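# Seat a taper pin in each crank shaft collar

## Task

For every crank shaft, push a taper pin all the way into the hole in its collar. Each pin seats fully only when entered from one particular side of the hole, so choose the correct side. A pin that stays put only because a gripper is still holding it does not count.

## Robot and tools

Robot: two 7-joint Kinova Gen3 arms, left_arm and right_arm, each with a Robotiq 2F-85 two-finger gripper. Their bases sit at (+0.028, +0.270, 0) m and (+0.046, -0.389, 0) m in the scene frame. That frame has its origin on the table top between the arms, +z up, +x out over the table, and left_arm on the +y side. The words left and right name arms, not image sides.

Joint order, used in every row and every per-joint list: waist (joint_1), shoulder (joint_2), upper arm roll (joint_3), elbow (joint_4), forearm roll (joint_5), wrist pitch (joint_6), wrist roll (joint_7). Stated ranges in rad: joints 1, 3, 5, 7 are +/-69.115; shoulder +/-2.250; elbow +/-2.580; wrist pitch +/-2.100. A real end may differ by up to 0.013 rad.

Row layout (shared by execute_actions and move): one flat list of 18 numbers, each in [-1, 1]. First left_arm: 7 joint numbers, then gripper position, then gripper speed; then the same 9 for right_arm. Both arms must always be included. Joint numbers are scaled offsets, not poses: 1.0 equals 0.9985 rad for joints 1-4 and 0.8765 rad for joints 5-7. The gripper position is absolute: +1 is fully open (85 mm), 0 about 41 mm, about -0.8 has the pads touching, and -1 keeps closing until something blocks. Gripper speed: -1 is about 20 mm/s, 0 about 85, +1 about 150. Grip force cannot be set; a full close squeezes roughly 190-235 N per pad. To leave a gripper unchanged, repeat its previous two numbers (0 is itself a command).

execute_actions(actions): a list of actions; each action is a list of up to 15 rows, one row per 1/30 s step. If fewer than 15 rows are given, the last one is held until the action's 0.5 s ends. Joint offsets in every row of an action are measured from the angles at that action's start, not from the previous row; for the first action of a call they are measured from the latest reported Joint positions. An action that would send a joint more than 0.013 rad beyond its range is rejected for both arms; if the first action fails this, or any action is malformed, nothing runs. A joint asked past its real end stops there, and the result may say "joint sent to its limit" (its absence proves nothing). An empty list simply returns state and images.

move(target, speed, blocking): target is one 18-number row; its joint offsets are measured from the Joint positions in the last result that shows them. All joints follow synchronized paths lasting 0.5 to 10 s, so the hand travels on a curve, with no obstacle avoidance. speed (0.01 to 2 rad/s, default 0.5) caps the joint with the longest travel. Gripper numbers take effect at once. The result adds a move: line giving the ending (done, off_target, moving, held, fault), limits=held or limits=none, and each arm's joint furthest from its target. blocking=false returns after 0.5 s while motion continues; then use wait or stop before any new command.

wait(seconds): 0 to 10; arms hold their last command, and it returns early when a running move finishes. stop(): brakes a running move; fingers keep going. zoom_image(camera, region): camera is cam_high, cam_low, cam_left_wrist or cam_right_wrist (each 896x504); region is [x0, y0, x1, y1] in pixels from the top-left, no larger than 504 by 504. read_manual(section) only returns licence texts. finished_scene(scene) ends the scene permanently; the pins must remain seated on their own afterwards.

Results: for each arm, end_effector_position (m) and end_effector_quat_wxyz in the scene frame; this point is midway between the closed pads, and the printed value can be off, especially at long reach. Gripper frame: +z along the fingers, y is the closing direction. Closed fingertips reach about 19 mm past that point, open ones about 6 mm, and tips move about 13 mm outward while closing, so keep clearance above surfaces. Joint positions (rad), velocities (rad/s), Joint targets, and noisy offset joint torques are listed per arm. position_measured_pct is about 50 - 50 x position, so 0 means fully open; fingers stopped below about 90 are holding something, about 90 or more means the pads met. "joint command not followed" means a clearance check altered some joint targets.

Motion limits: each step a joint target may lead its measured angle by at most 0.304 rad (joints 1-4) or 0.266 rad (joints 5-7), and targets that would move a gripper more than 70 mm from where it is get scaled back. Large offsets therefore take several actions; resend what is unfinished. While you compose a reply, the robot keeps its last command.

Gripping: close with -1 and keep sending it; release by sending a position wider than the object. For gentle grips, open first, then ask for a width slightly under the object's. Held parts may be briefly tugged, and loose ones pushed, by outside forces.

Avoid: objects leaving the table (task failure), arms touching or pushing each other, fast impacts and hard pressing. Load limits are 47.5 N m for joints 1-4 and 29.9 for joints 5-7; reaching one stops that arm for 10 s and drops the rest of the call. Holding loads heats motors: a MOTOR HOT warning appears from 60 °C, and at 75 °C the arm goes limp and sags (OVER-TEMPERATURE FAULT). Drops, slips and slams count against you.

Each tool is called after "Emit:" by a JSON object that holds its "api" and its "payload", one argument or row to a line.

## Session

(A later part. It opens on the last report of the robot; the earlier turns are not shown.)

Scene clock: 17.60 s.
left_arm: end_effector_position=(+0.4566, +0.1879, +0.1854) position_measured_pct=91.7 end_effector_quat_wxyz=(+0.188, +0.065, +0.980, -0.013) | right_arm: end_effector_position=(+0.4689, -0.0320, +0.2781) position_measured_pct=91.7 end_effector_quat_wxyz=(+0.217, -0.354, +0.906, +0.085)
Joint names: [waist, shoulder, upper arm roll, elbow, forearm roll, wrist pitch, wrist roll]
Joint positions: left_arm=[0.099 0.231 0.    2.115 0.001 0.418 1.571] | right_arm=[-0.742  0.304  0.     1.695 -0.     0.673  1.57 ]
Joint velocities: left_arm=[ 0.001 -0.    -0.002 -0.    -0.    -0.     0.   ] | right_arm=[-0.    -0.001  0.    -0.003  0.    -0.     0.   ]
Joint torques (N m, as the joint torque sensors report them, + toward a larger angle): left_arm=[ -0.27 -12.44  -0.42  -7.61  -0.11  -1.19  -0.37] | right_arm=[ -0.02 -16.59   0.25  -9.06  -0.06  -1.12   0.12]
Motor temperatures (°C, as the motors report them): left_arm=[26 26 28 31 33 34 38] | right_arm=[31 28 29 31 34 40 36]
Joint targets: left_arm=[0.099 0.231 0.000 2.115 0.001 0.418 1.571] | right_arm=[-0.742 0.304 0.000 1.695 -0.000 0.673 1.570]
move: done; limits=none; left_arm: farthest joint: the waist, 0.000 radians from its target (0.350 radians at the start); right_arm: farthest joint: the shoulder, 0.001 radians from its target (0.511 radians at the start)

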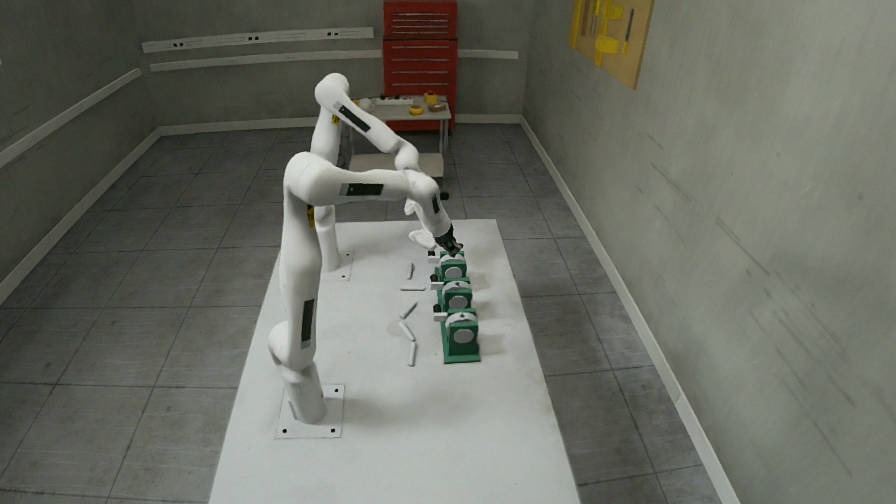

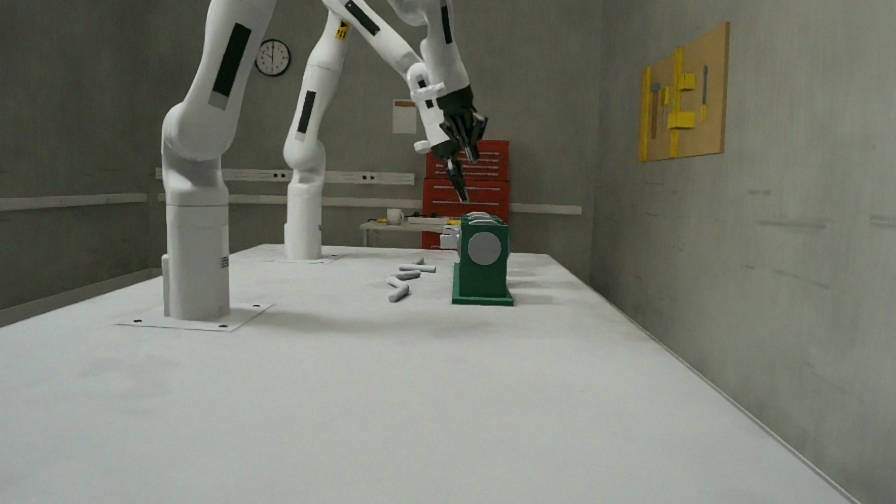

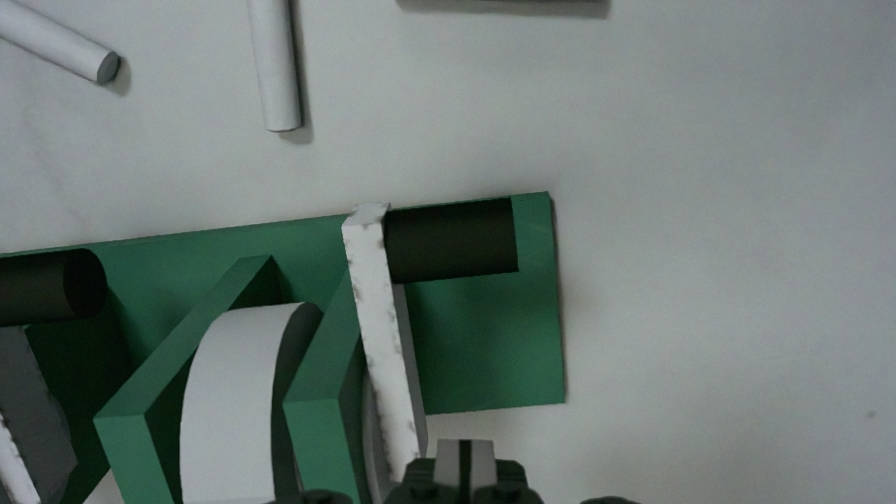

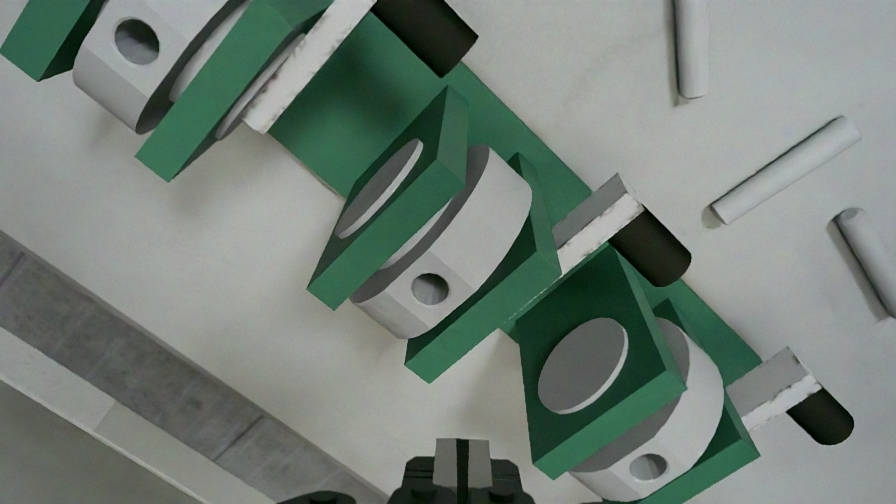

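Emit:
{"api": "move", "payload": {
  "target": [0,0.0104,0,0.4156,0,-0.7515,0,-1,0.5,-0.0677,0,0,0.7158,0,-0.9764,0,-1,0.5],
  "speed": 1.1
}}

Emit:
{"api": "move", "payload": {
  "target": [0.372,0,0,0,0,0,0,-1,0.5,0,0,0,0,0,0,0,-1,0.5],
  "speed": 0.9
}}

Emit:
{"api": "move", "payload": {
  "target": [-0.0359,0.2913,0,-0.011,0,-0.3193,0,-1,0.5,0.0497,0.2489,0,-0.0104,0,-0.2716,0,-1,0.5],
  "speed": 0.5
}}

Scene clock: 19.47 s.
left_arm: end_effector_position=(+0.4142, +0.1937, +0.1456) position_measured_pct=91.7 end_effector_quat_wxyz=(+0.300, +0.063, +0.952, -0.020) | right_arm: end_effector_position=(+0.3628, -0.0899, +0.1452) position_measured_pct=91.7 end_effector_quat_wxyz=(+0.276, -0.377, +0.876, +0.119)
Joint names: [waist, shoulder, upper arm roll, elbow, forearm roll, wrist pitch, wrist roll]
Joint positions: left_arm=[ 0.099  0.241  0.     2.529  0.001 -0.241  1.571] | right_arm=[-0.81   0.305  0.     2.409 -0.    -0.183  1.57 ]
Joint velocities: left_arm=[ 0.     0.    -0.001  0.    -0.     0.002  0.   ] | right_arm=[-0.002 -0.     0.    -0.     0.    -0.001  0.   ]
Joint torques (N m, as the joint torque sensors report them, + toward a larger angle): left_arm=[ -0.15 -10.16  -0.34  -5.27   0.09  -1.84  -0.12] | right_arm=[ -0.32 -12.18   0.27  -4.52   0.34  -1.45  -0.15]
Motor temperatures (°C, as the motors report them): left_arm=[26 26 28 31 33 34 38] | right_arm=[31 28 29 31 34 40 36]
Joint targets: left_arm=[0.099 0.241 0.000 2.530 0.001 -0.241 1.571] | right_arm=[-0.810 0.304 0.000 2.409 -0.000 -0.183 1.570]
move: done; limits=none; left_arm: farthest joint: the waist, 0.000 radians from its target (0.000 radians at the start); right_arm: farthest joint: the shoulder, 0.001 radians from its target (0.000 radians at the start)

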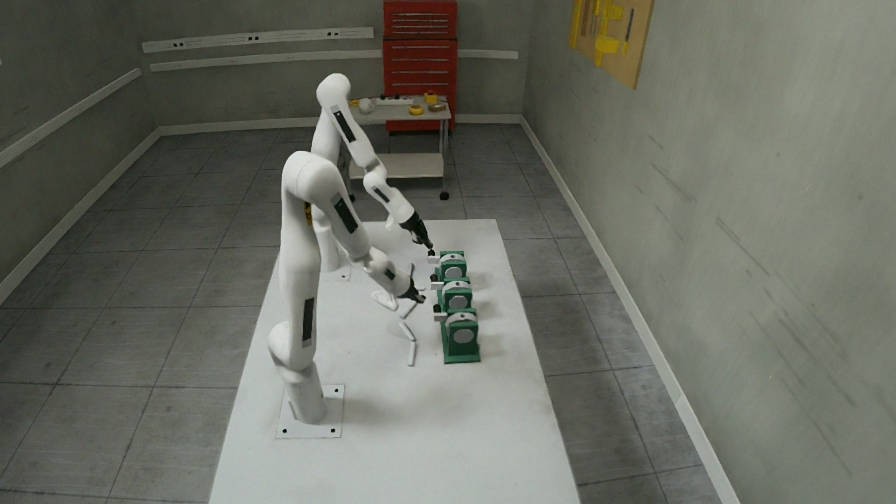

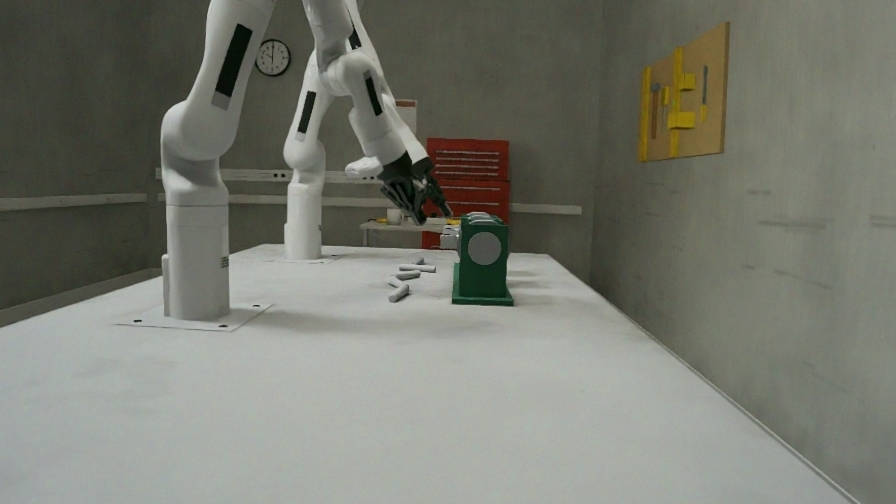

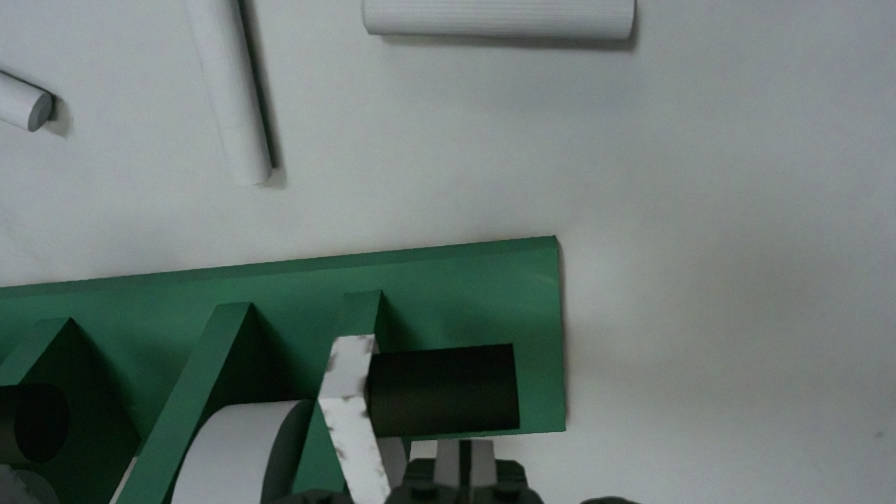

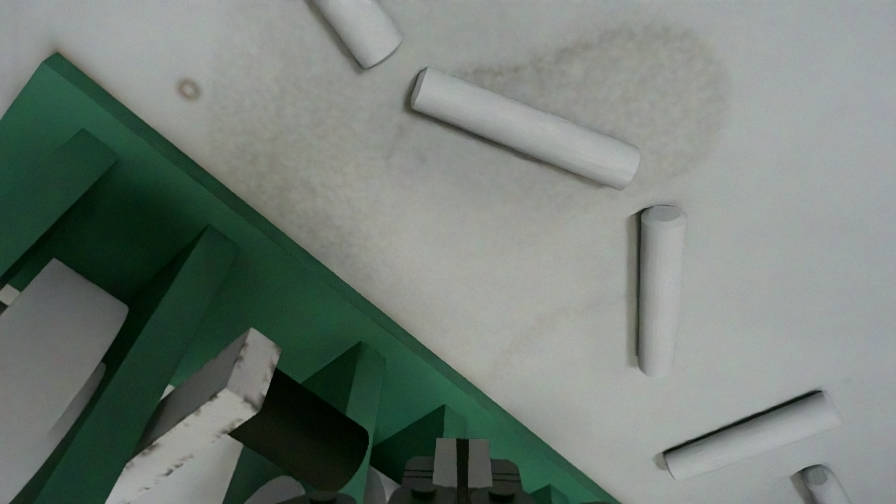

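Scene clock: 20.60 s.
left_arm: end_effector_position=(+0.3602, +0.0587, +0.1456) position_measured_pct=91.7 end_effector_quat_wxyz=(+0.292, +0.237, +0.924, -0.075) | right_arm: end_effector_position=(+0.3628, -0.0899, +0.1452) position_measured_pct=91.7 end_effector_quat_wxyz=(+0.276, -0.377, +0.876, +0.119)
Joint names: [waist, shoulder, upper arm roll, elbow, forearm roll, wrist pitch, wrist roll]
Joint positions: left_arm=[ 0.47   0.241  0.001  2.529  0.001 -0.241  1.571] | right_arm=[-0.81   0.305  0.     2.409 -0.    -0.183  1.57 ]
Joint velocities: left_arm=[ 0.002  0.     0.    -0.    -0.    -0.     0.   ] | right_arm=[ 0.    -0.    -0.001  0.001  0.     0.001 -0.   ]
Joint torques (N m, as the joint torque sensors report them, + toward a larger angle): left_arm=[  0.01 -10.14   0.02  -4.93  -0.06  -1.64  -0.46] | right_arm=[ -0.48 -11.85   0.46  -5.24  -0.02  -1.43   0.  ]
Motor temperatures (°C, as the motors report them): left_arm=[26 26 28 31 33 34 38] | right_arm=[31 28 29 31 34 40 36]
Joint targets: left_arm=[0.471 0.241 0.000 2.529 0.001 -0.241 1.571] | right_arm=[-0.810 0.305 0.000 2.409 -0.000 -0.183 1.570]
move: done; limits=none; left_arm: farthest joint: the upper arm roll, 0.001 radians from its target (0.000 radians at the start); right_arm: farthest joint: the waist, 0.000 radians from its target (0.000 radians at the start)

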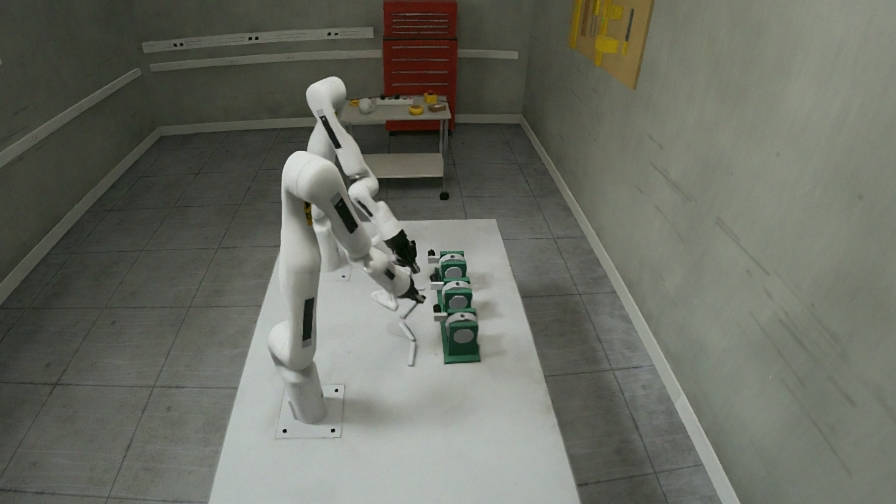

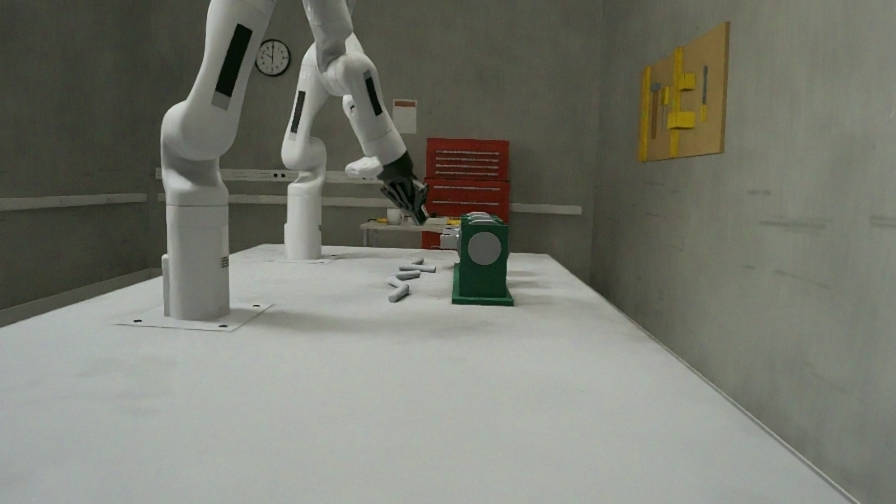

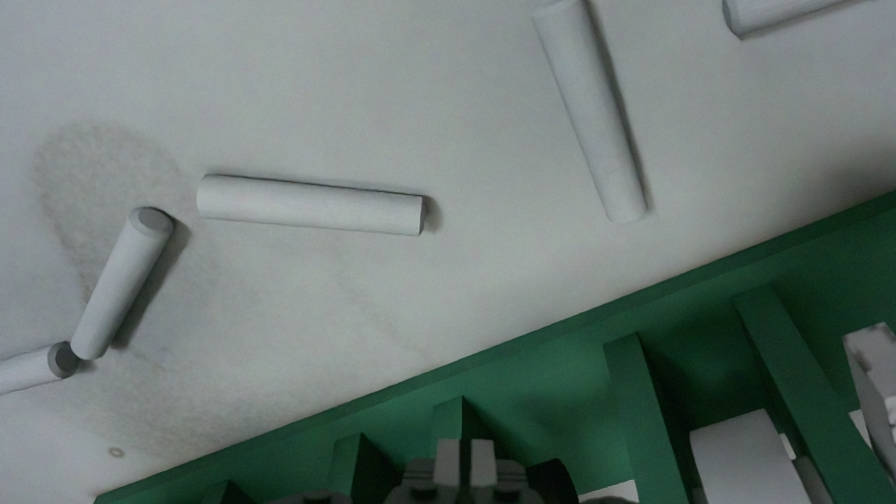

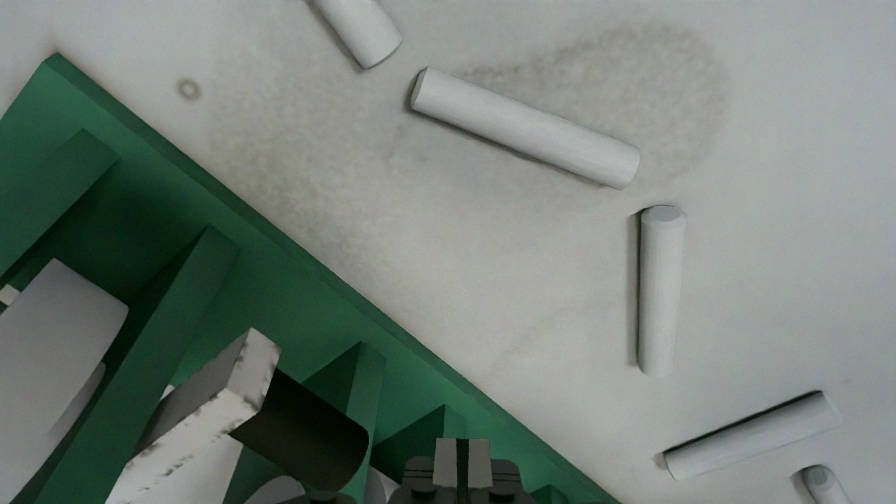

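Scene clock: 21.77 s.
left_arm: end_effector_position=(+0.3923, +0.0583, +0.0797) position_measured_pct=91.7 end_effector_quat_wxyz=(+0.293, +0.221, +0.928, -0.070) | right_arm: end_effector_position=(+0.3944, -0.0896, +0.0792) position_measured_pct=91.7 end_effector_quat_wxyz=(+0.279, -0.355, +0.885, +0.112)
Joint names: [waist, shoulder, upper arm roll, elbow, forearm roll, wrist pitch, wrist roll]
Joint positions: left_arm=[ 0.434  0.531  0.001  2.519  0.001 -0.52   1.571] | right_arm=[-0.76   0.553  0.     2.399 -0.    -0.421  1.57 ]
Joint velocities: left_arm=[-0.     0.003  0.     0.001 -0.    -0.     0.   ] | right_arm=[ 0.     0.003  0.001 -0.    -0.    -0.001  0.   ]
Joint torques (N m, as the joint torque sensors report them, + toward a larger angle): left_arm=[  0.07 -12.55   0.11  -2.68  -0.21  -1.41   0.  ] | right_arm=[ -0.86 -14.35   0.26  -3.14   0.08  -1.58   0.15]
Motor temperatures (°C, as the motors report them): left_arm=[26 26 28 31 33 34 38] | right_arm=[31 28 29 31 34 40 36]
Joint targets: left_arm=[0.434 0.532 0.001 2.519 0.001 -0.520 1.571] | right_arm=[-0.760 0.553 0.000 2.399 -0.000 -0.421 1.570]
move: done; limits=none; left_arm: farthest joint: the elbow, 0.001 radians from its target (0.011 radians at the start); right_arm: farthest joint: the shoulder, 0.001 radians from its target (0.249 radians at the start)

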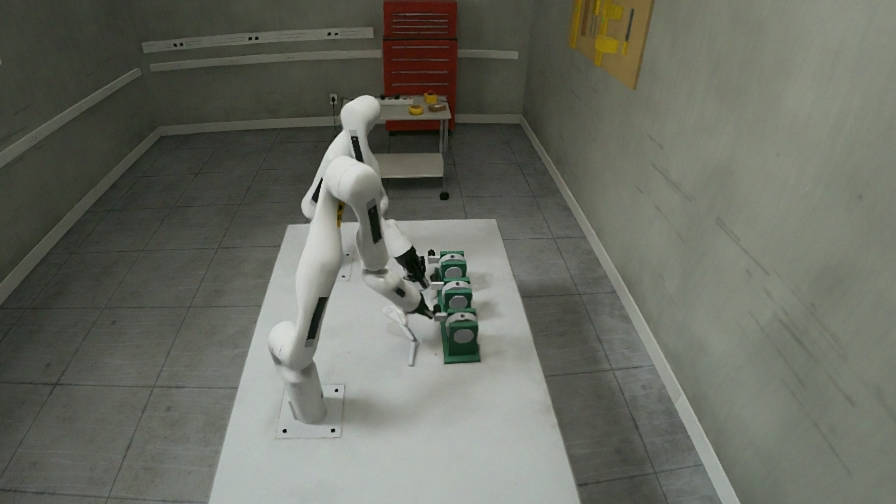

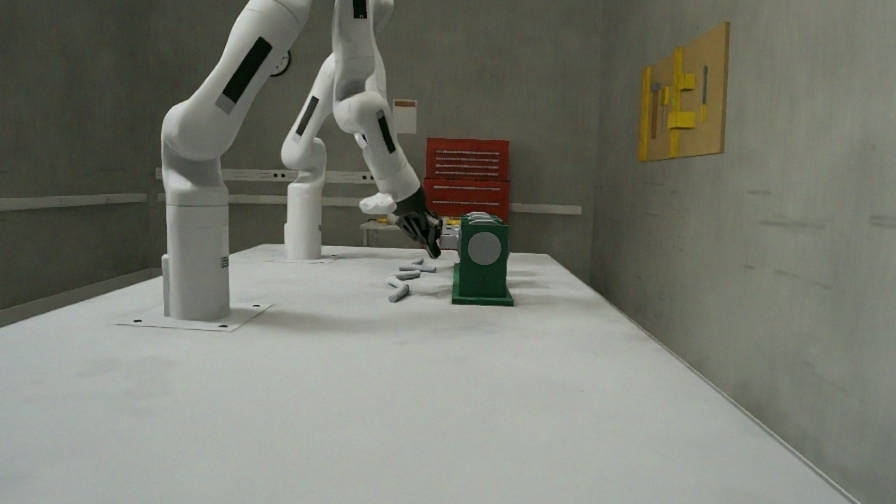

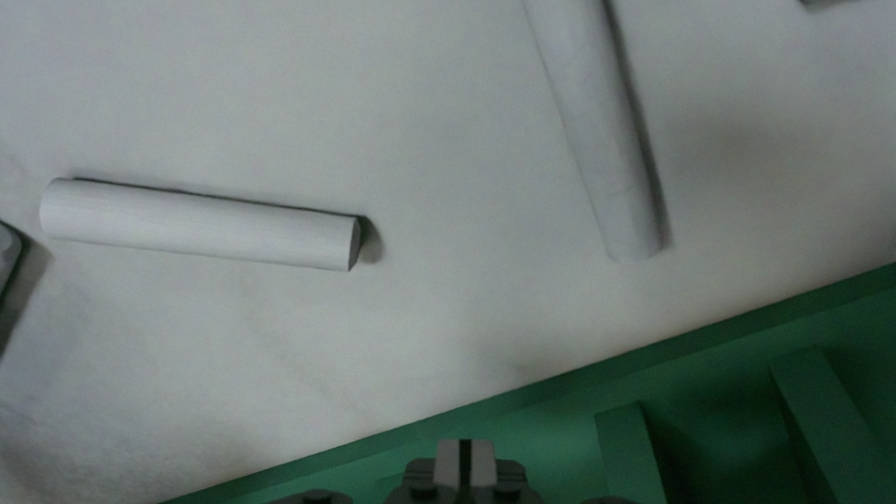

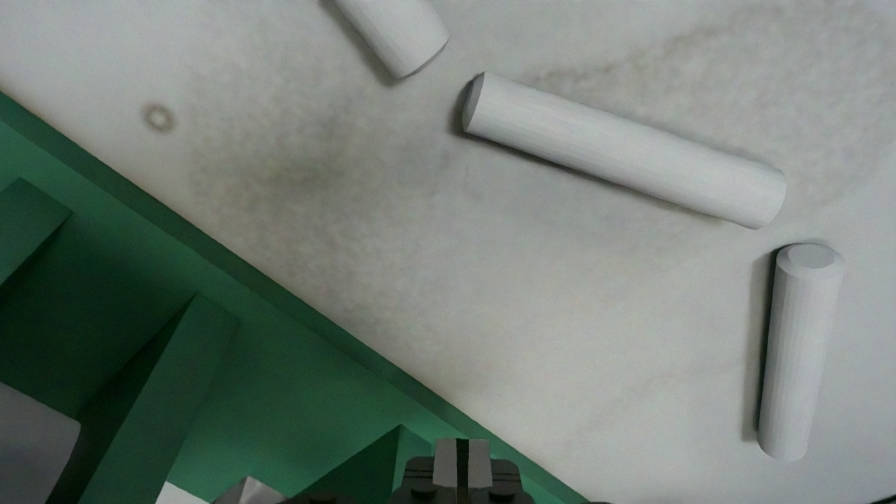

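Emit:
{"api": "zoom_image", "payload": {
  "camera": "cam_low",
  "region": [390, 180, 520, 290]
}}

Emit:
{"api": "zoom_image", "payload": {
  "camera": "cam_high",
  "region": [390, 240, 500, 350]
}}

Region (390, 180, 520, 290) of cam_low's 896x504 image, scaled by 3.877, with more detail than that image has; it fills the top 426 rows of this view, and the rest is white.

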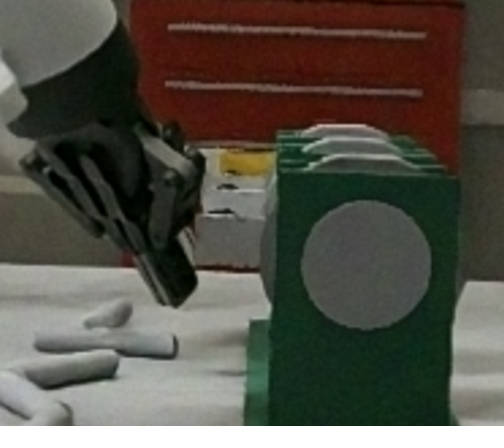

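Region (390, 240, 500, 350) of cam_high's 896x504 image, scaled by 4.582, with more detail than that image has.

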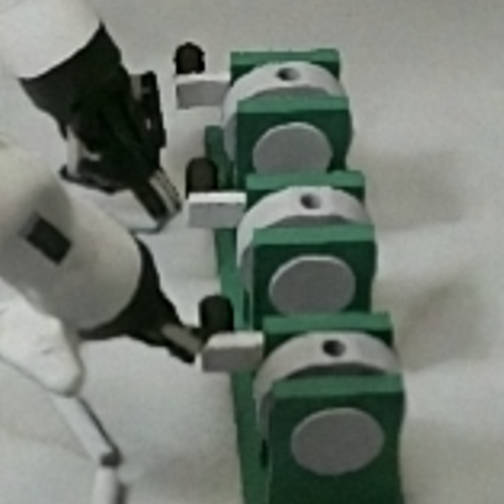

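Emit:
{"api": "move", "payload": {
  "target": [0,0.005,0,-0.032,0,0.031,0,-1,0.5,0,0.007,0,-0.032,0,0.029,0,-1,0.5],
  "speed": 0.1
}}

Emit:
{"api": "move", "payload": {
  "target": [-0.023,-0.18,0,-0.095,0,0.313,0,-1,0.5,0.034,-0.155,0,-0.082,0,0.27,0,-1,0.5],
  "speed": 0.25
}}

Emit:
{"api": "zoom_image", "payload": {
  "camera": "cam_low",
  "region": [390, 160, 520, 290]
}}

Emit:
{"api": "zoom_image", "payload": {
  "camera": "cam_high",
  "region": [390, 240, 500, 350]
}}

Scene clock: 23.27 s.
left_arm: end_effector_position=(+0.4014, +0.0537, +0.0795) position_measured_pct=91.7 end_effector_quat_wxyz=(+0.293, +0.221, +0.928, -0.070) | right_arm: end_effector_position=(+0.4014, -0.0827, +0.0792) position_measured_pct=91.7 end_effector_quat_wxyz=(+0.279, -0.355, +0.885, +0.112)
Joint names: [waist, shoulder, upper arm roll, elbow, forearm roll, wrist pitch, wrist roll]
Joint positions: left_arm=[ 0.434  0.536  0.001  2.487  0.001 -0.493  1.571] | right_arm=[-0.76   0.559  0.     2.368 -0.    -0.396  1.57 ]
Joint velocities: left_arm=[ 0.     0.001 -0.001 -0.     0.    -0.001 -0.   ] | right_arm=[-0.     0.     0.001  0.    -0.    -0.    -0.   ]
Joint torques (N m, as the joint torque sensors report them, + toward a larger angle): left_arm=[  0.18 -13.93   0.06  -2.84   0.05  -1.73  -0.26] | right_arm=[  0.29 -14.61   0.62  -3.62  -0.03  -1.33  -0.13]
Motor temperatures (°C, as the motors report them): left_arm=[26 26 28 31 33 34 38] | right_arm=[31 28 29 31 34 40 36]
Joint targets: left_arm=[0.434 0.536 0.001 2.487 0.001 -0.493 1.571] | right_arm=[-0.760 0.560 0.000 2.367 -0.000 -0.396 1.570]
move: done; limits=none; left_arm: farthest joint: the waist, 0.000 radians from its target (0.000 radians at the start); right_arm: farthest joint: the shoulder, 0.001 radians from its target (0.007 radians at the start)

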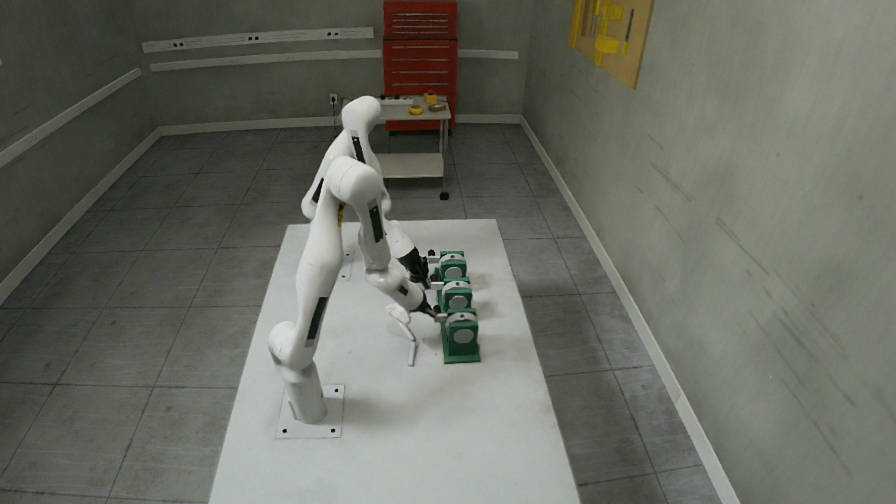

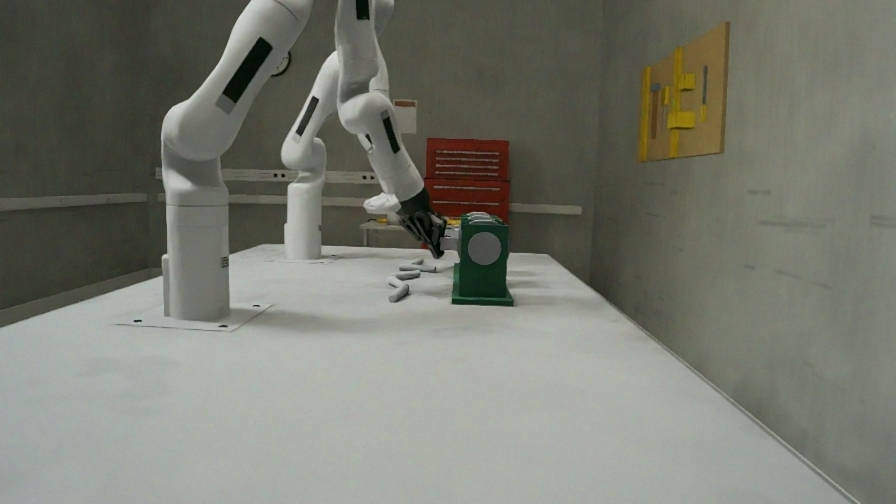

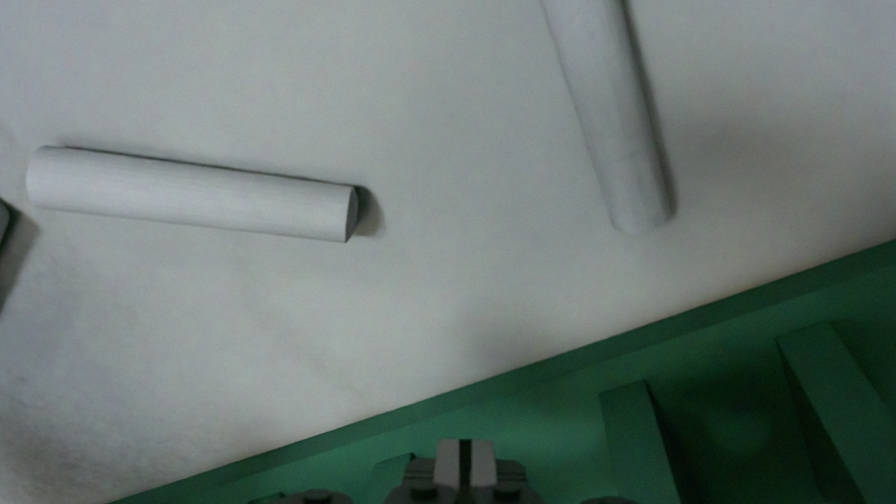

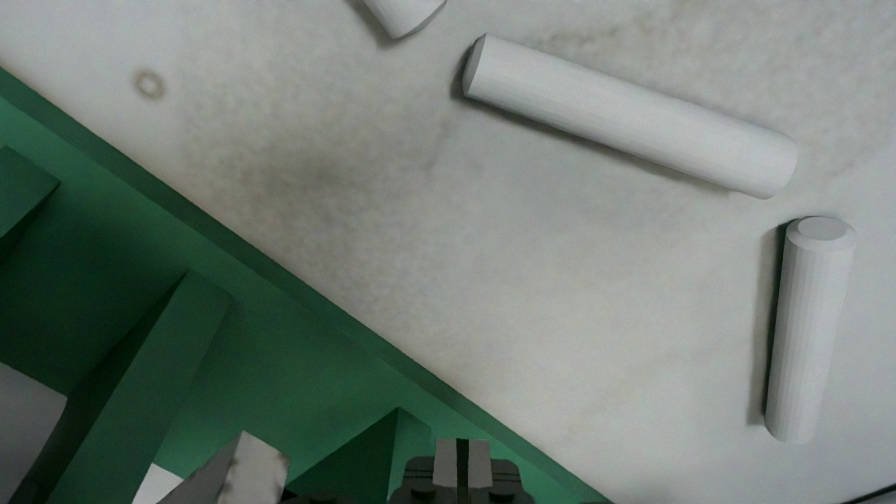

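Scene clock: 24.73 s.
left_arm: end_effector_position=(+0.4171, +0.0553, +0.1319) position_measured_pct=91.7 end_effector_quat_wxyz=(+0.291, +0.212, +0.931, -0.067) | right_arm: end_effector_position=(+0.4181, -0.0863, +0.1316) position_measured_pct=91.7 end_effector_quat_wxyz=(+0.278, -0.342, +0.891, +0.107)
Joint names: [waist, shoulder, upper arm roll, elbow, forearm roll, wrist pitch, wrist roll]
Joint positions: left_arm=[ 0.413  0.359  0.002  2.394  0.    -0.217  1.571] | right_arm=[-0.728  0.407 -0.002  2.288  0.    -0.157  1.57 ]
Joint velocities: left_arm=[-0.001 -0.003 -0.001  0.     0.    -0.001 -0.   ] | right_arm=[ 0.001 -0.001 -0.     0.001 -0.     0.    -0.   ]
Joint torques (N m, as the joint torque sensors report them, + toward a larger angle): left_arm=[ -1.55 -14.33  -1.1   -7.55   0.11  -2.99   0.04] | right_arm=[  1.49 -15.32   1.92  -7.36   0.08  -1.91  -0.07]
Motor temperatures (°C, as the motors report them): left_arm=[26 26 28 31 33 34 38] | right_arm=[31 28 29 31 34 40 36]
Joint targets: left_arm=[0.412 0.357 0.001 2.392 0.001 -0.219 1.571] | right_arm=[-0.726 0.405 0.000 2.286 -0.000 -0.159 1.570]
move: done; limits=none; left_arm: farthest joint: the shoulder, 0.003 radians from its target (0.180 radians at the start); right_arm: farthest joint: the waist, 0.002 radians from its target (0.034 radians at the start)

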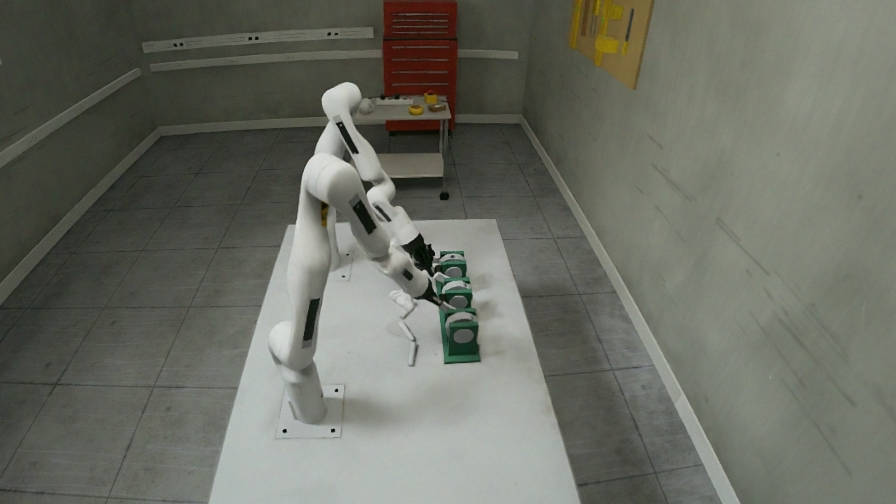

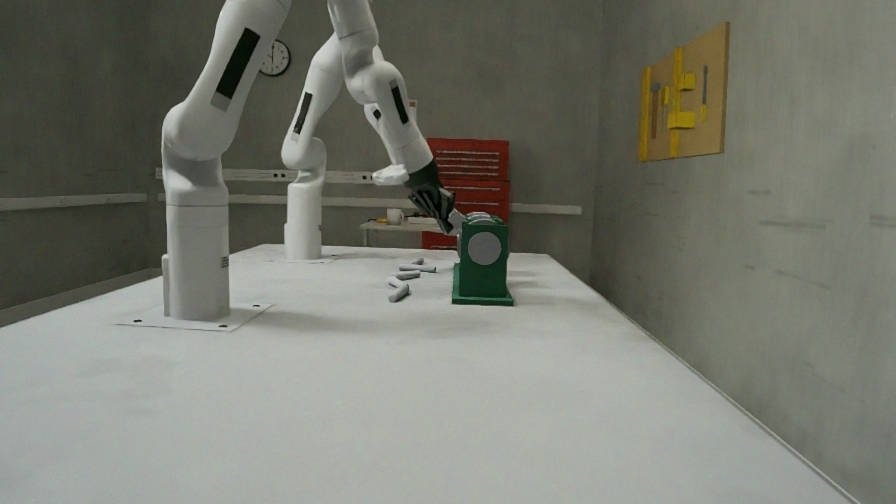

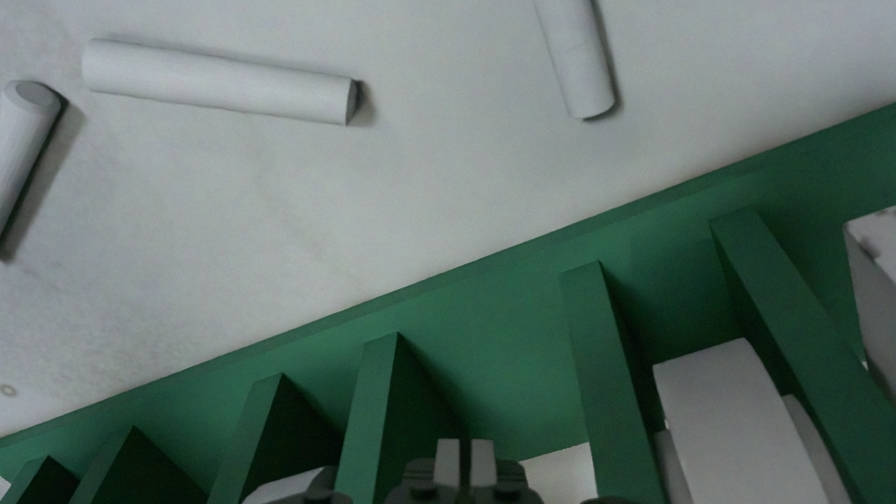

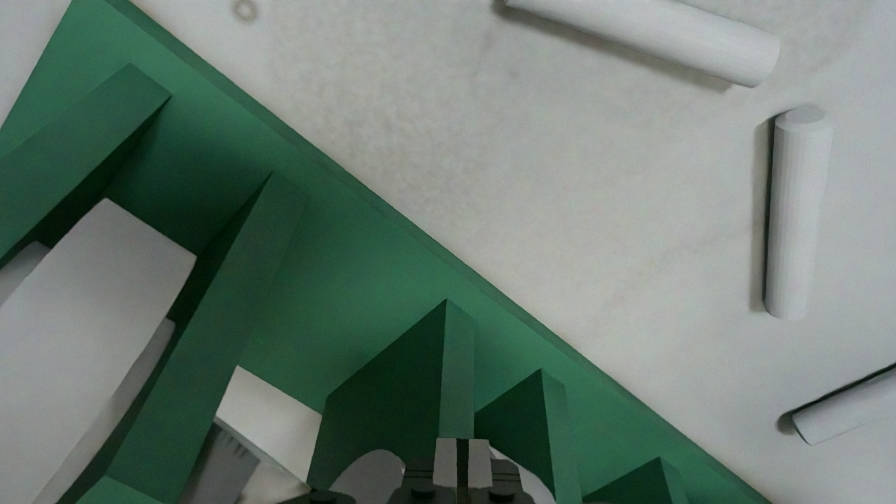

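Region (390, 160, 520, 290) of cam_low's 896x504 image, scaled by 3.877, with more detail than that image has.

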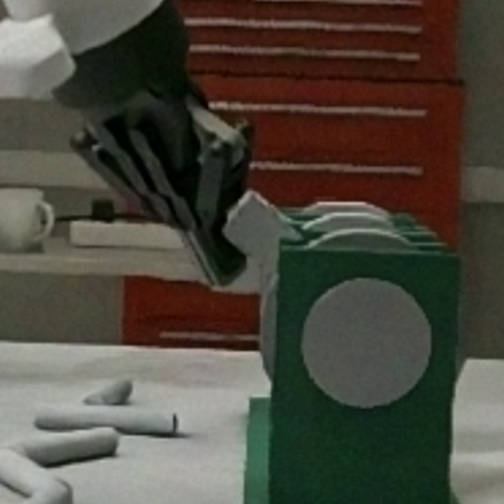

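Region (390, 240, 500, 350) of cam_high's 896x504 image, scaled by 4.582, with more detail than that image has.

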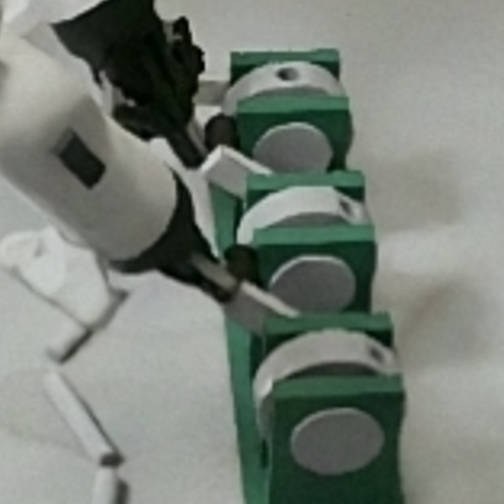

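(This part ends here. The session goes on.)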